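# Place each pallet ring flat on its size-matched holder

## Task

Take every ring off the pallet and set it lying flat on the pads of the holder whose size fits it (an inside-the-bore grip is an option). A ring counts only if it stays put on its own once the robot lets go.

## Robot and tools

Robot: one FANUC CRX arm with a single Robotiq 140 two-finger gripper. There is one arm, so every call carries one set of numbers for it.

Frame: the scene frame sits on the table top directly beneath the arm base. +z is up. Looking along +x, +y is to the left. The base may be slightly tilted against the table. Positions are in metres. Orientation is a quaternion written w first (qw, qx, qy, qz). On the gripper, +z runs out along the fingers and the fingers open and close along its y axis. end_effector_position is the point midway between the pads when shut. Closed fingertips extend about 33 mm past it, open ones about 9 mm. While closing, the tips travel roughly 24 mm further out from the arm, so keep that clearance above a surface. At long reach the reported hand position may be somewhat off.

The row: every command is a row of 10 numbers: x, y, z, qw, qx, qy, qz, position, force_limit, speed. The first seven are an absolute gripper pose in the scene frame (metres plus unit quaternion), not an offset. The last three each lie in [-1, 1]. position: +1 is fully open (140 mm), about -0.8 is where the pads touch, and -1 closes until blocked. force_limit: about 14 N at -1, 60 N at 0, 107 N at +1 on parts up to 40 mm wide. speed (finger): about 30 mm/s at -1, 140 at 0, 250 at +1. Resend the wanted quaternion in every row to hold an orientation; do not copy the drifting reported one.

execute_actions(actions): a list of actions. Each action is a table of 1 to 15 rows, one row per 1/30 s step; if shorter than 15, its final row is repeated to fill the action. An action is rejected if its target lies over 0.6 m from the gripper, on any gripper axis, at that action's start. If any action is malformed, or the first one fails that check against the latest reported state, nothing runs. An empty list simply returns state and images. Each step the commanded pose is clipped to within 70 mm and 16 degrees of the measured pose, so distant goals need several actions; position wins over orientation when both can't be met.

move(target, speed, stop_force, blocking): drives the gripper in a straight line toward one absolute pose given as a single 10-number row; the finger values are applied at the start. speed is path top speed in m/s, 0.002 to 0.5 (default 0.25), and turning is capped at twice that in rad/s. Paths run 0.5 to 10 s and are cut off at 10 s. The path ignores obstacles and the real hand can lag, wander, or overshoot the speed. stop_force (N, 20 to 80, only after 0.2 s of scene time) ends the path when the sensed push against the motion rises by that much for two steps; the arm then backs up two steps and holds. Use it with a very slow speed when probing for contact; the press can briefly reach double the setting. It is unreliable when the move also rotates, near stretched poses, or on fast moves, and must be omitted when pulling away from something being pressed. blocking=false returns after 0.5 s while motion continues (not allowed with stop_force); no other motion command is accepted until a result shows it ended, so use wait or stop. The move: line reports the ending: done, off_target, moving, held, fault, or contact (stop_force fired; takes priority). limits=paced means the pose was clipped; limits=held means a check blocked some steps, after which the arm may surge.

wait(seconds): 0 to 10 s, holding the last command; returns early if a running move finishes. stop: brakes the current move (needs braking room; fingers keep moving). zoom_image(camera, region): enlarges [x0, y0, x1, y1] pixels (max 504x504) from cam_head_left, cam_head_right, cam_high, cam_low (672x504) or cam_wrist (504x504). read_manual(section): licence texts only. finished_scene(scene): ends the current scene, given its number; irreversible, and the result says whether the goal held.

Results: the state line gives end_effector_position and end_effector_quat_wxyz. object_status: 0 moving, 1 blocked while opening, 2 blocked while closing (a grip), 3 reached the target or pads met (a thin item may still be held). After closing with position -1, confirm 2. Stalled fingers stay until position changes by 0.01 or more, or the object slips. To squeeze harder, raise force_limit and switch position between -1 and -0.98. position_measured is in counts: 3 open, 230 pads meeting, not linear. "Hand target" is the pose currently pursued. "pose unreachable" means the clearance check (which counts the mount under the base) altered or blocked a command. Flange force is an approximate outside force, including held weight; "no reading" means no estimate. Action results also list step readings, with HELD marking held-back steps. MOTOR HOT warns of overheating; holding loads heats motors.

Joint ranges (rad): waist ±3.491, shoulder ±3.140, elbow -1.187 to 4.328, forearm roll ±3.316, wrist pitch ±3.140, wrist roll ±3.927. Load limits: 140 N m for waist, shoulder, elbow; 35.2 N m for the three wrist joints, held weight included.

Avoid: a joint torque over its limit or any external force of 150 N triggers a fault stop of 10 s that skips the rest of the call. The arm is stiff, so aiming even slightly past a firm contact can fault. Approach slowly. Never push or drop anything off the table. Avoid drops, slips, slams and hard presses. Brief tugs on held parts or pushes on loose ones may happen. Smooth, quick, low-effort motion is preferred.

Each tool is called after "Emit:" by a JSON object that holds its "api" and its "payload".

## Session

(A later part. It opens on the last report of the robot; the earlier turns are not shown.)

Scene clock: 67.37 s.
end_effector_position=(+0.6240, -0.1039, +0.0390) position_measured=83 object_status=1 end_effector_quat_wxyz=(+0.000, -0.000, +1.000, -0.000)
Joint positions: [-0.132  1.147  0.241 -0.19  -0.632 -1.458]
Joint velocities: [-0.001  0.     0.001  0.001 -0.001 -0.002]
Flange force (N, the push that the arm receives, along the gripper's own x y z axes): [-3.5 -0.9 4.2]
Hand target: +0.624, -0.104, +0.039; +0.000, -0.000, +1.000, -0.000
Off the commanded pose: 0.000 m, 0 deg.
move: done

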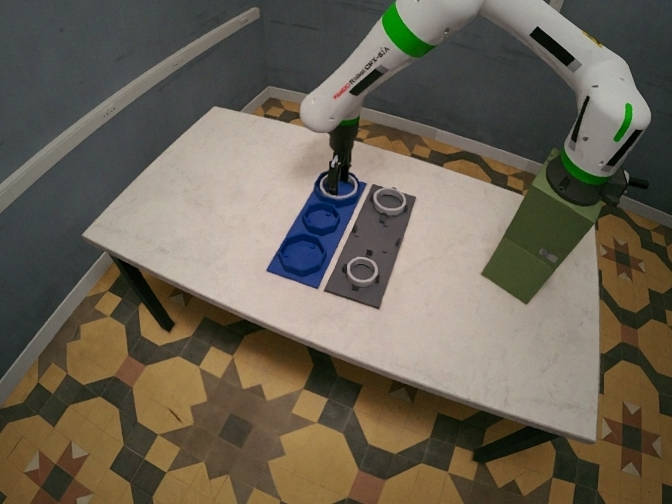

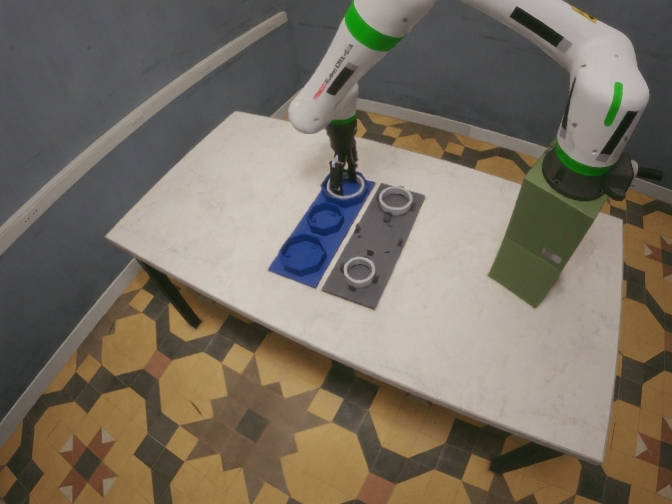

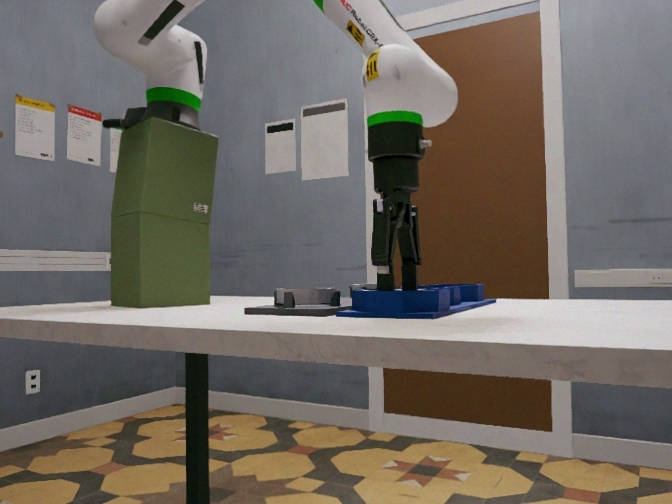

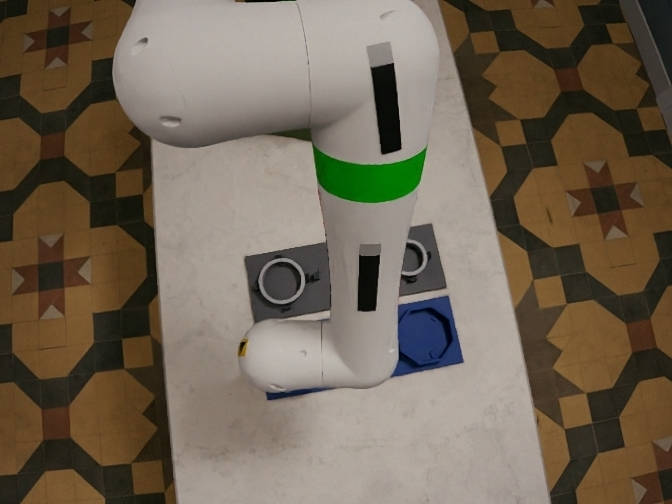

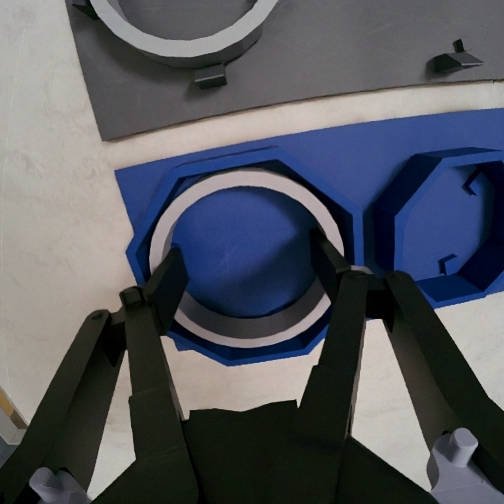

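Emit:
{"api": "move", "payload": {"target": [0.624,-0.104,0.1,0,0,1,0,1,0.3,-0.5], "speed": 0.1}}

Emit:
{"api": "move", "payload": {"target": [0.44,0.039,0.1,0,0,1,0,1,0.3,-0.5], "speed": 0.2}}

Emit:
{"api": "move", "payload": {"target": [0.44,0.039,0.06,0,0,1,0,1,0.3,-0.5], "speed": 0.05}}

Emit:
{"api": "move", "payload": {"target": [0.44,0.039,0.033,0,0,1,0,1,0.3,-0.5], "speed": 0.008, "stop_force": 20}}

Scene clock: 71.07 s.
end_effector_position=(+0.6241, -0.1040, +0.0999) position_measured=83 object_status=1 end_effector_quat_wxyz=(-0.000, -0.000, +1.000, +0.000)
Joint positions: [-0.142  1.026  0.18  -0.176 -0.692 -1.465]
Joint velocities: [ 0.    -0.001 -0.001 -0.001 -0.     0.   ]
Flange force (N, the push that the arm receives, along the gripper's own x y z axes): [-1.0 0.4 3.2]
Hand target: +0.624, -0.104, +0.100; -0.000, -0.000, +1.000, +0.000
Off the commanded pose: 0.000 m, 0 deg.
move: done

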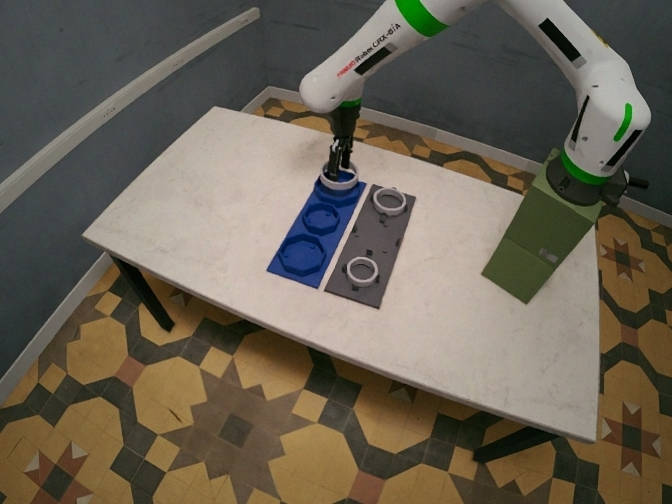

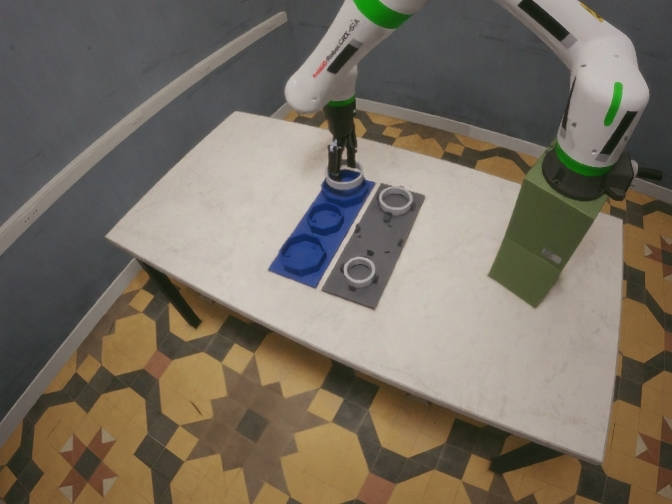

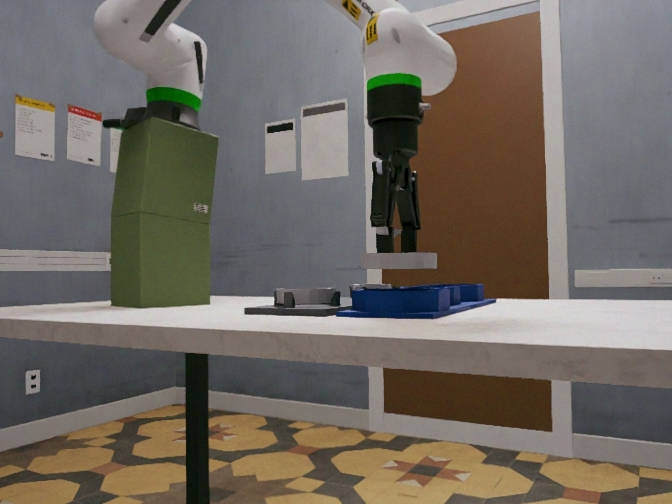

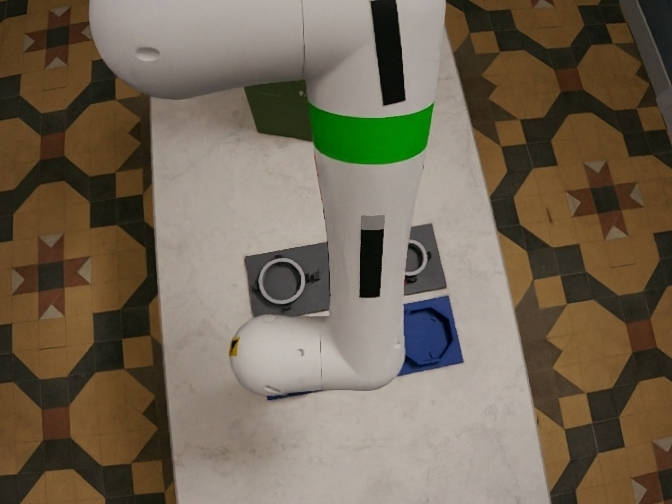

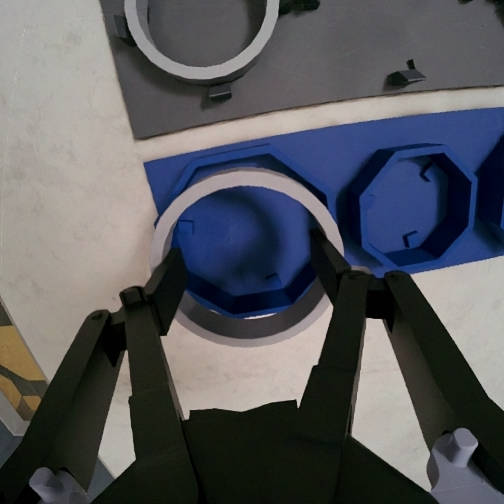

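Scene clock: 72.63 s.
end_effector_position=(+0.4402, +0.0382, +0.1006) position_measured=83 object_status=1 end_effector_quat_wxyz=(+0.000, +0.000, +1.000, -0.001)
Joint positions: [ 0.191  0.768 -0.4   -0.275 -0.34  -1.676]
Joint velocities: [ 0.001  0.    -0.001  0.002  0.    -0.001]
Flange force (N, the push that the arm receives, along the gripper's own x y z axes): [0.0 1.0 2.8]
Hand target: +0.440, +0.038, +0.101; +0.000, +0.000, +1.000, -0.001
Off the commanded pose: 0.001 m, 0 deg.
move: done

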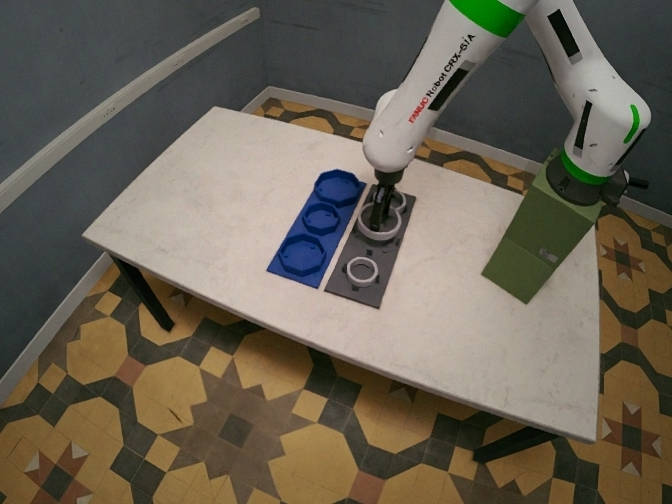

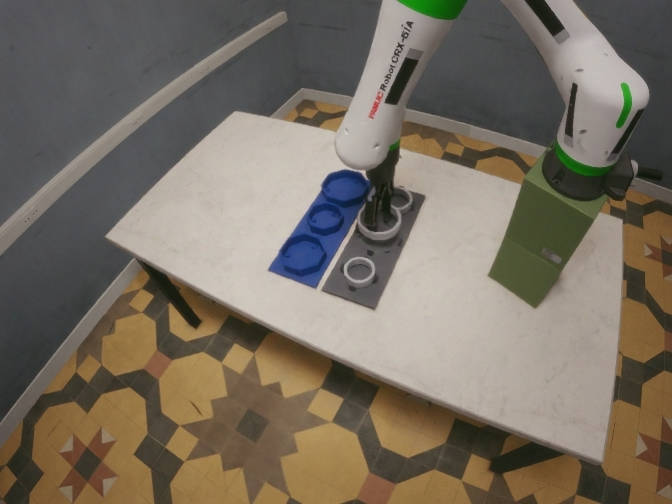

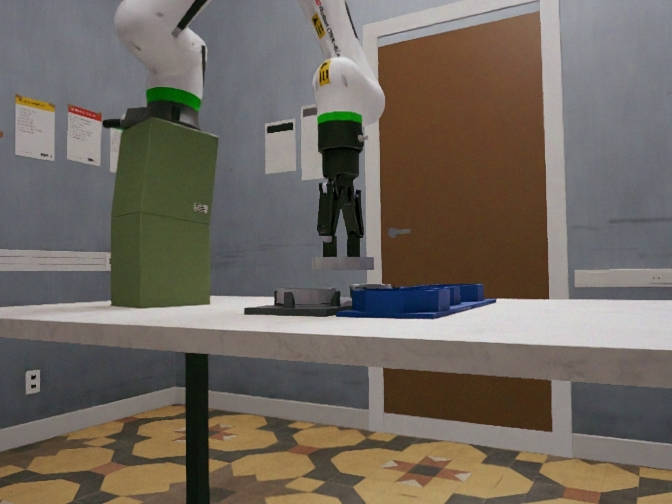

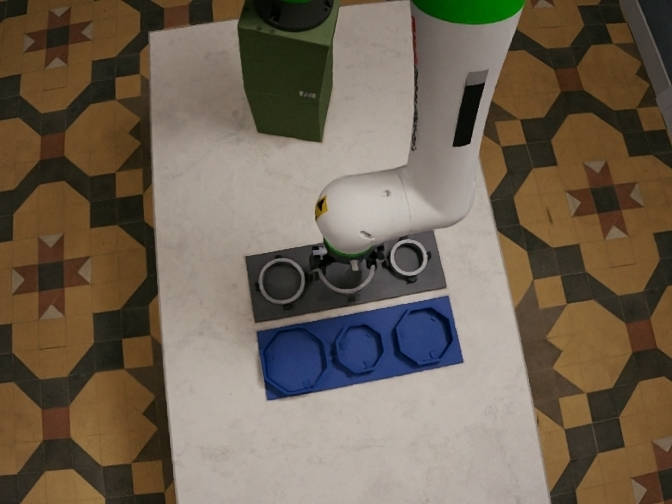

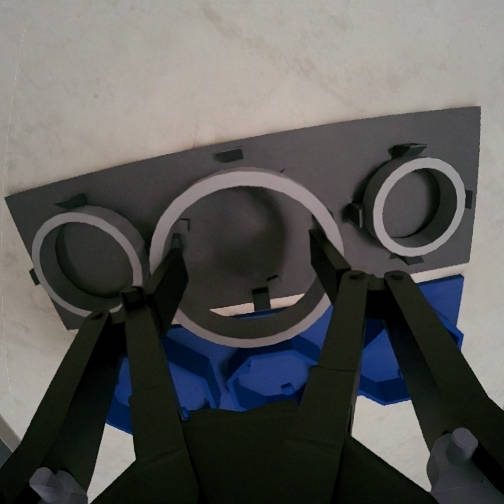

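Scene clock: 73.70 s.
end_effector_position=(+0.4400, +0.0391, +0.0601) position_measured=83 object_status=1 end_effector_quat_wxyz=(+0.000, -0.000, +1.000, +0.000)
Joint positions: [ 0.196  0.874 -0.345 -0.327 -0.291 -1.626]
Joint velocities: [ 0.    -0.     0.001 -0.001  0.     0.002]
Flange force (N, the push that the arm receives, along the gripper's own x y z axes): [-0.2 0.7 2.8]
Hand target: +0.440, +0.039, +0.060; +0.000, -0.000, +1.000, +0.000
Off the commanded pose: 0.000 m, 0 deg.
move: done

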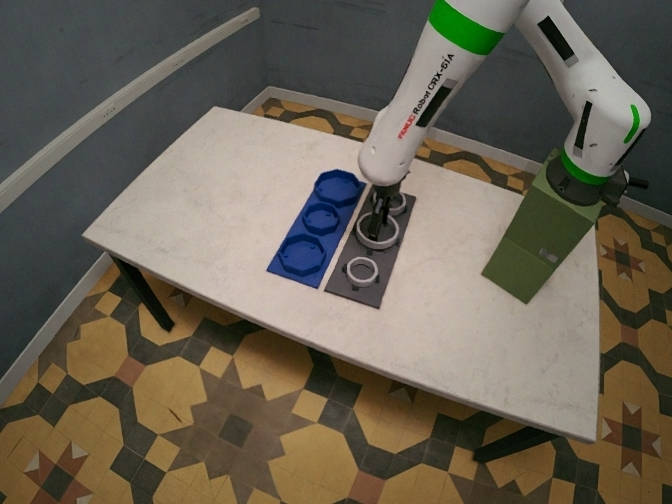

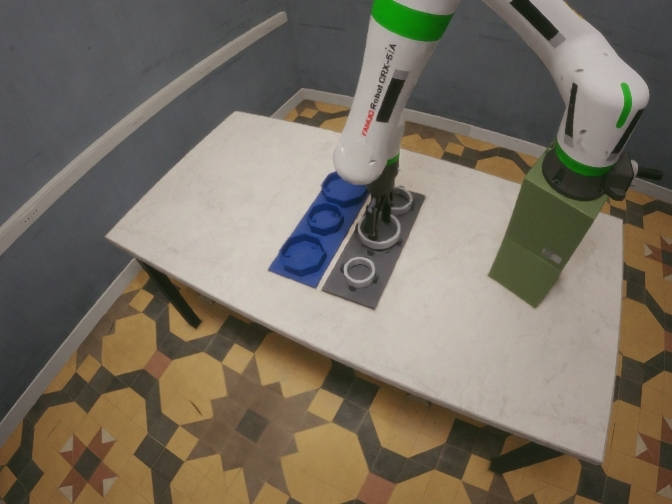

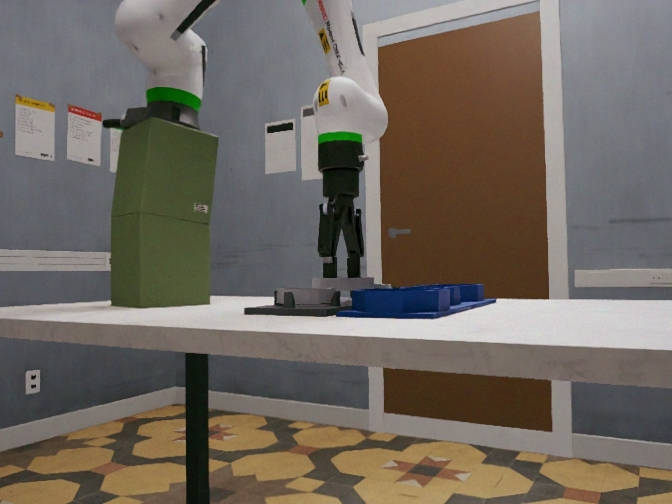

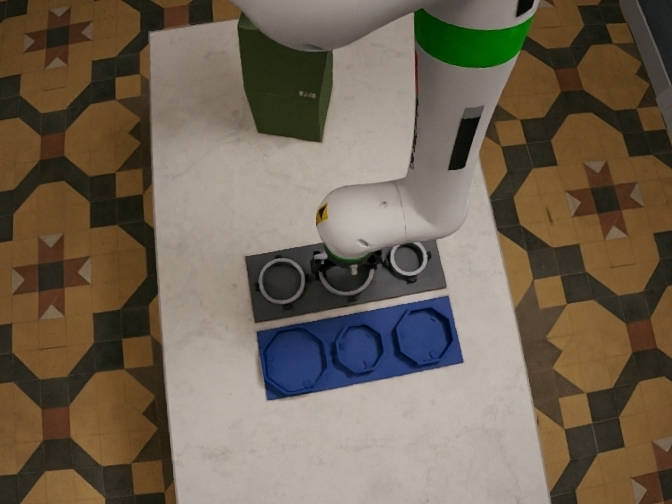

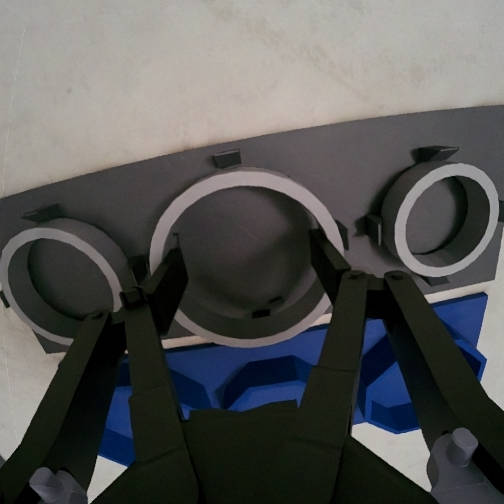

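Scene clock: 76.23 s.
end_effector_position=(+0.4398, +0.0390, +0.0423) position_measured=83 object_status=1 end_effector_quat_wxyz=(-0.000, +0.000, +1.000, +0.000)
Joint positions: [ 0.197  0.92  -0.319 -0.35  -0.273 -1.605]
Joint velocities: [-0.    -0.003 -0.003  0.006 -0.    -0.003]
Flange force (N, the push that the arm receives, along the gripper's own x y z axes): [0.4 1.8 -19.0]
Hand target: +0.440, +0.039, +0.043; -0.000, -0.000, +1.000, +0.000
Off the commanded pose: 0.009 m, 0 deg.
move: contact

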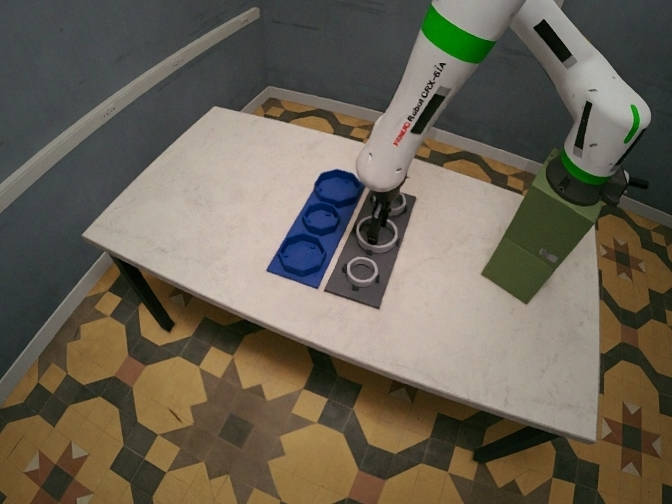

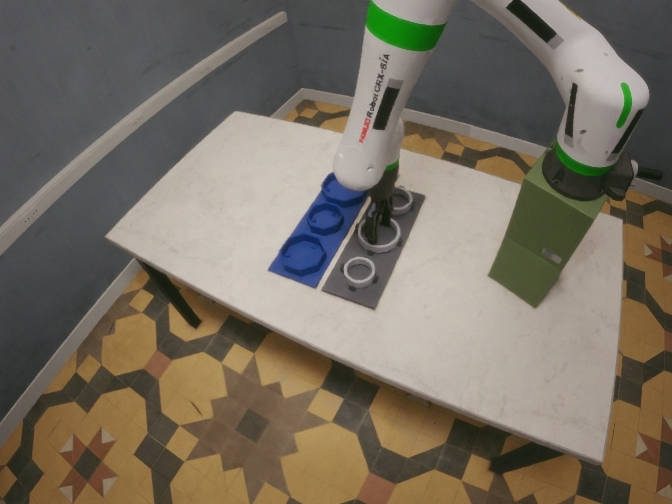

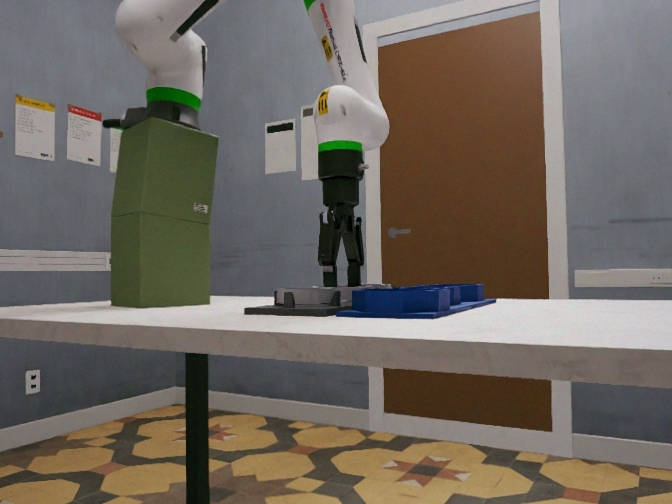

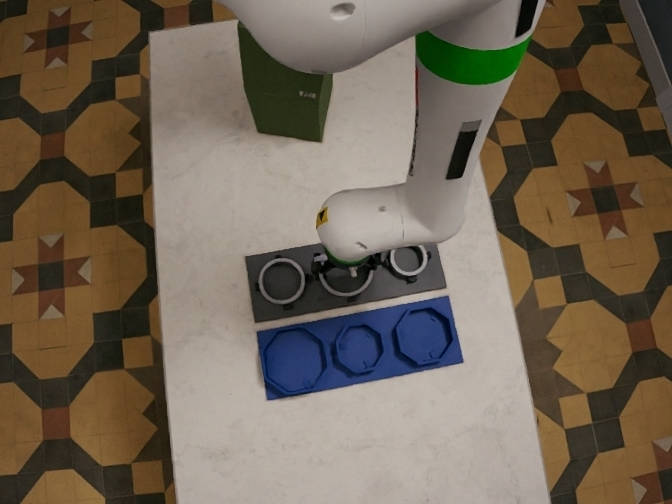

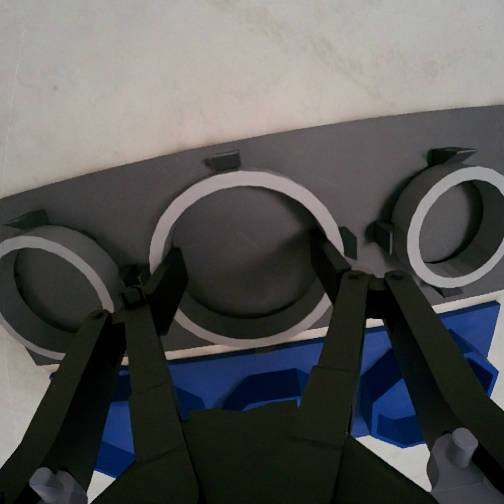

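Emit:
{"api": "move", "payload": {"target": [0.44,0.039,0.043,0,0,1,0,0.05,0.3,-0.5], "speed": 0.01}}

Emit:
{"api": "move", "payload": {"target": [0.44,0.039,0.11,0,0,1,0,0.05,0.3,0], "speed": 0.1}}

Scene clock: 78.60 s.
end_effector_position=(+0.4400, +0.0390, +0.0430) position_measured=123 object_status=3 end_effector_quat_wxyz=(-0.000, -0.000, +1.000, -0.000)
Joint positions: [ 0.197  0.918 -0.32  -0.348 -0.273 -1.606]
Joint velocities: [-0.    -0.     0.001  0.001  0.    -0.   ]
Flange force (N, the push that the arm receives, along the gripper's own x y z axes): [-1.6 1.0 -1.6]
Hand target: +0.440, +0.039, +0.043; -0.000, +0.000, +1.000, -0.000
Off the commanded pose: 0.000 m, 0 deg.
move: done

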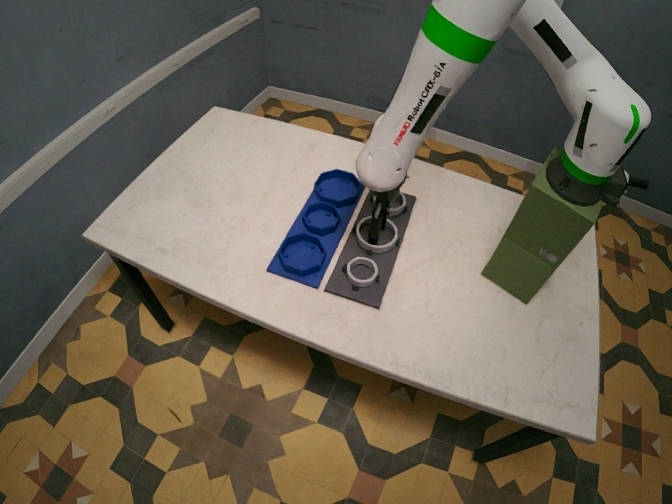

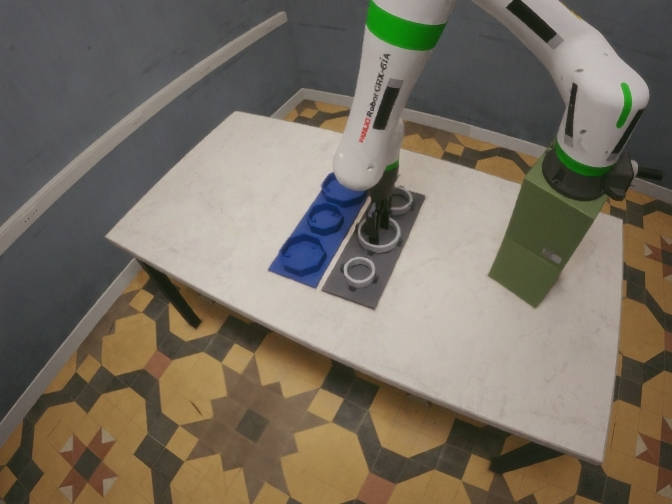

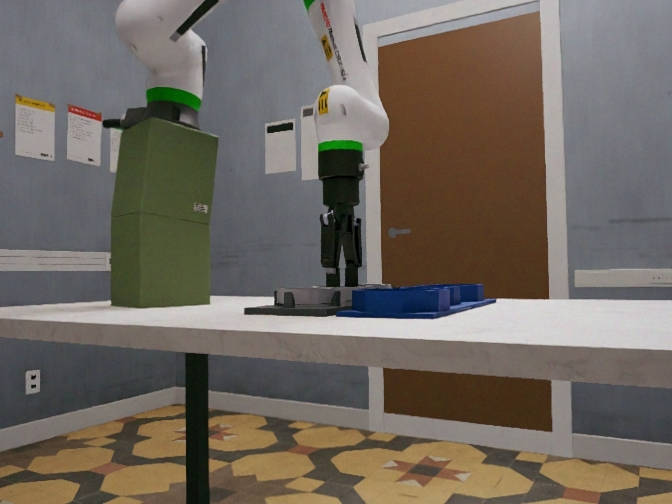

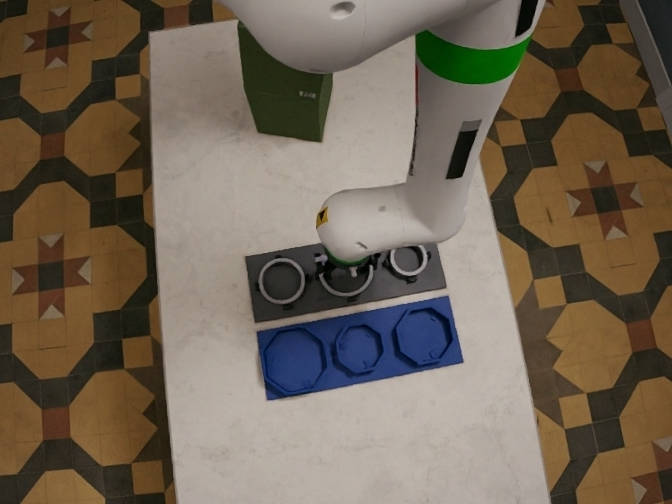

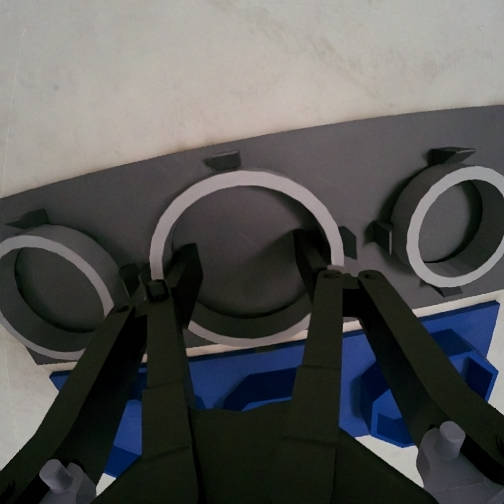

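Scene clock: 79.60 s.
end_effector_position=(+0.4401, +0.0389, +0.1099) position_measured=123 object_status=3 end_effector_quat_wxyz=(-0.000, +0.000, +1.000, -0.000)
Joint positions: [ 0.19   0.744 -0.409 -0.27  -0.355 -1.682]
Joint velocities: [ 0.    -0.001 -0.001  0.    -0.    -0.001]
Flange force (N, the push that the arm receives, along the gripper's own x y z axes): [-0.7 1.8 -1.9]
Hand target: +0.440, +0.039, +0.110; -0.000, -0.000, +1.000, -0.000
Off the commanded pose: 0.000 m, 0 deg.
move: done

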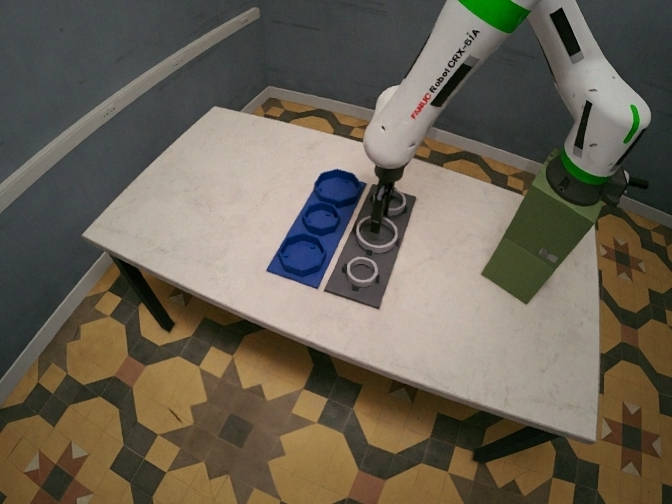

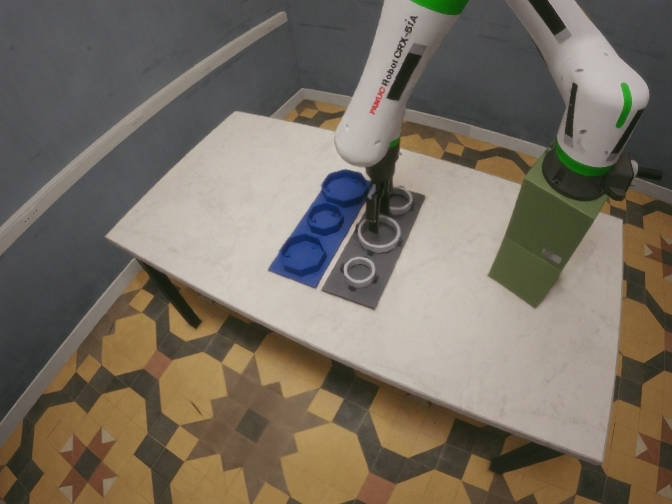

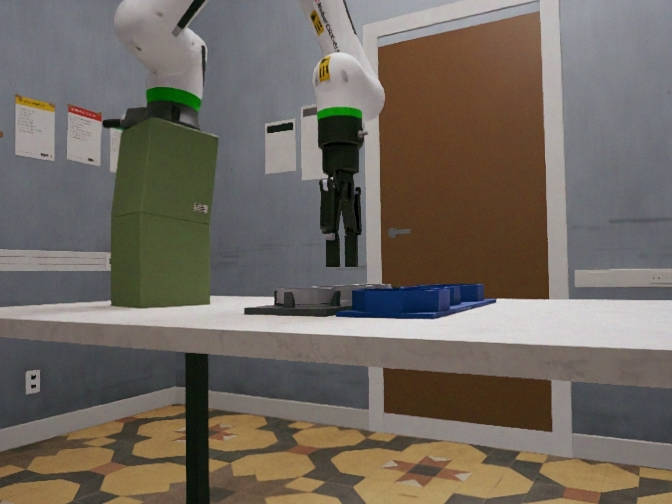

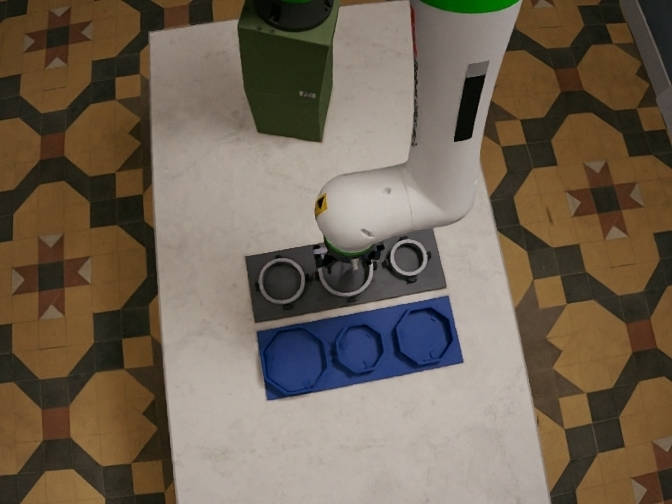

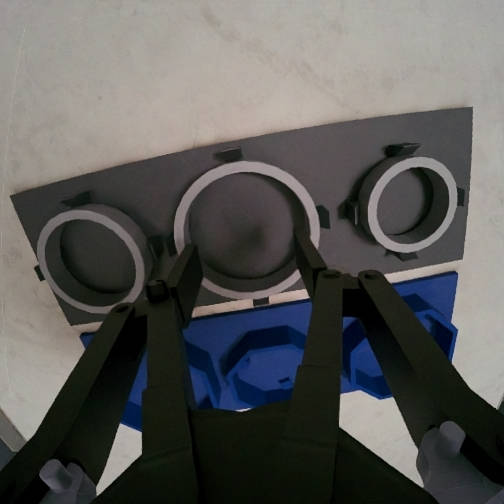

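Emit:
{"api": "finished_scene", "payload": {"scene": 2}}

The scene is finished: the task was done.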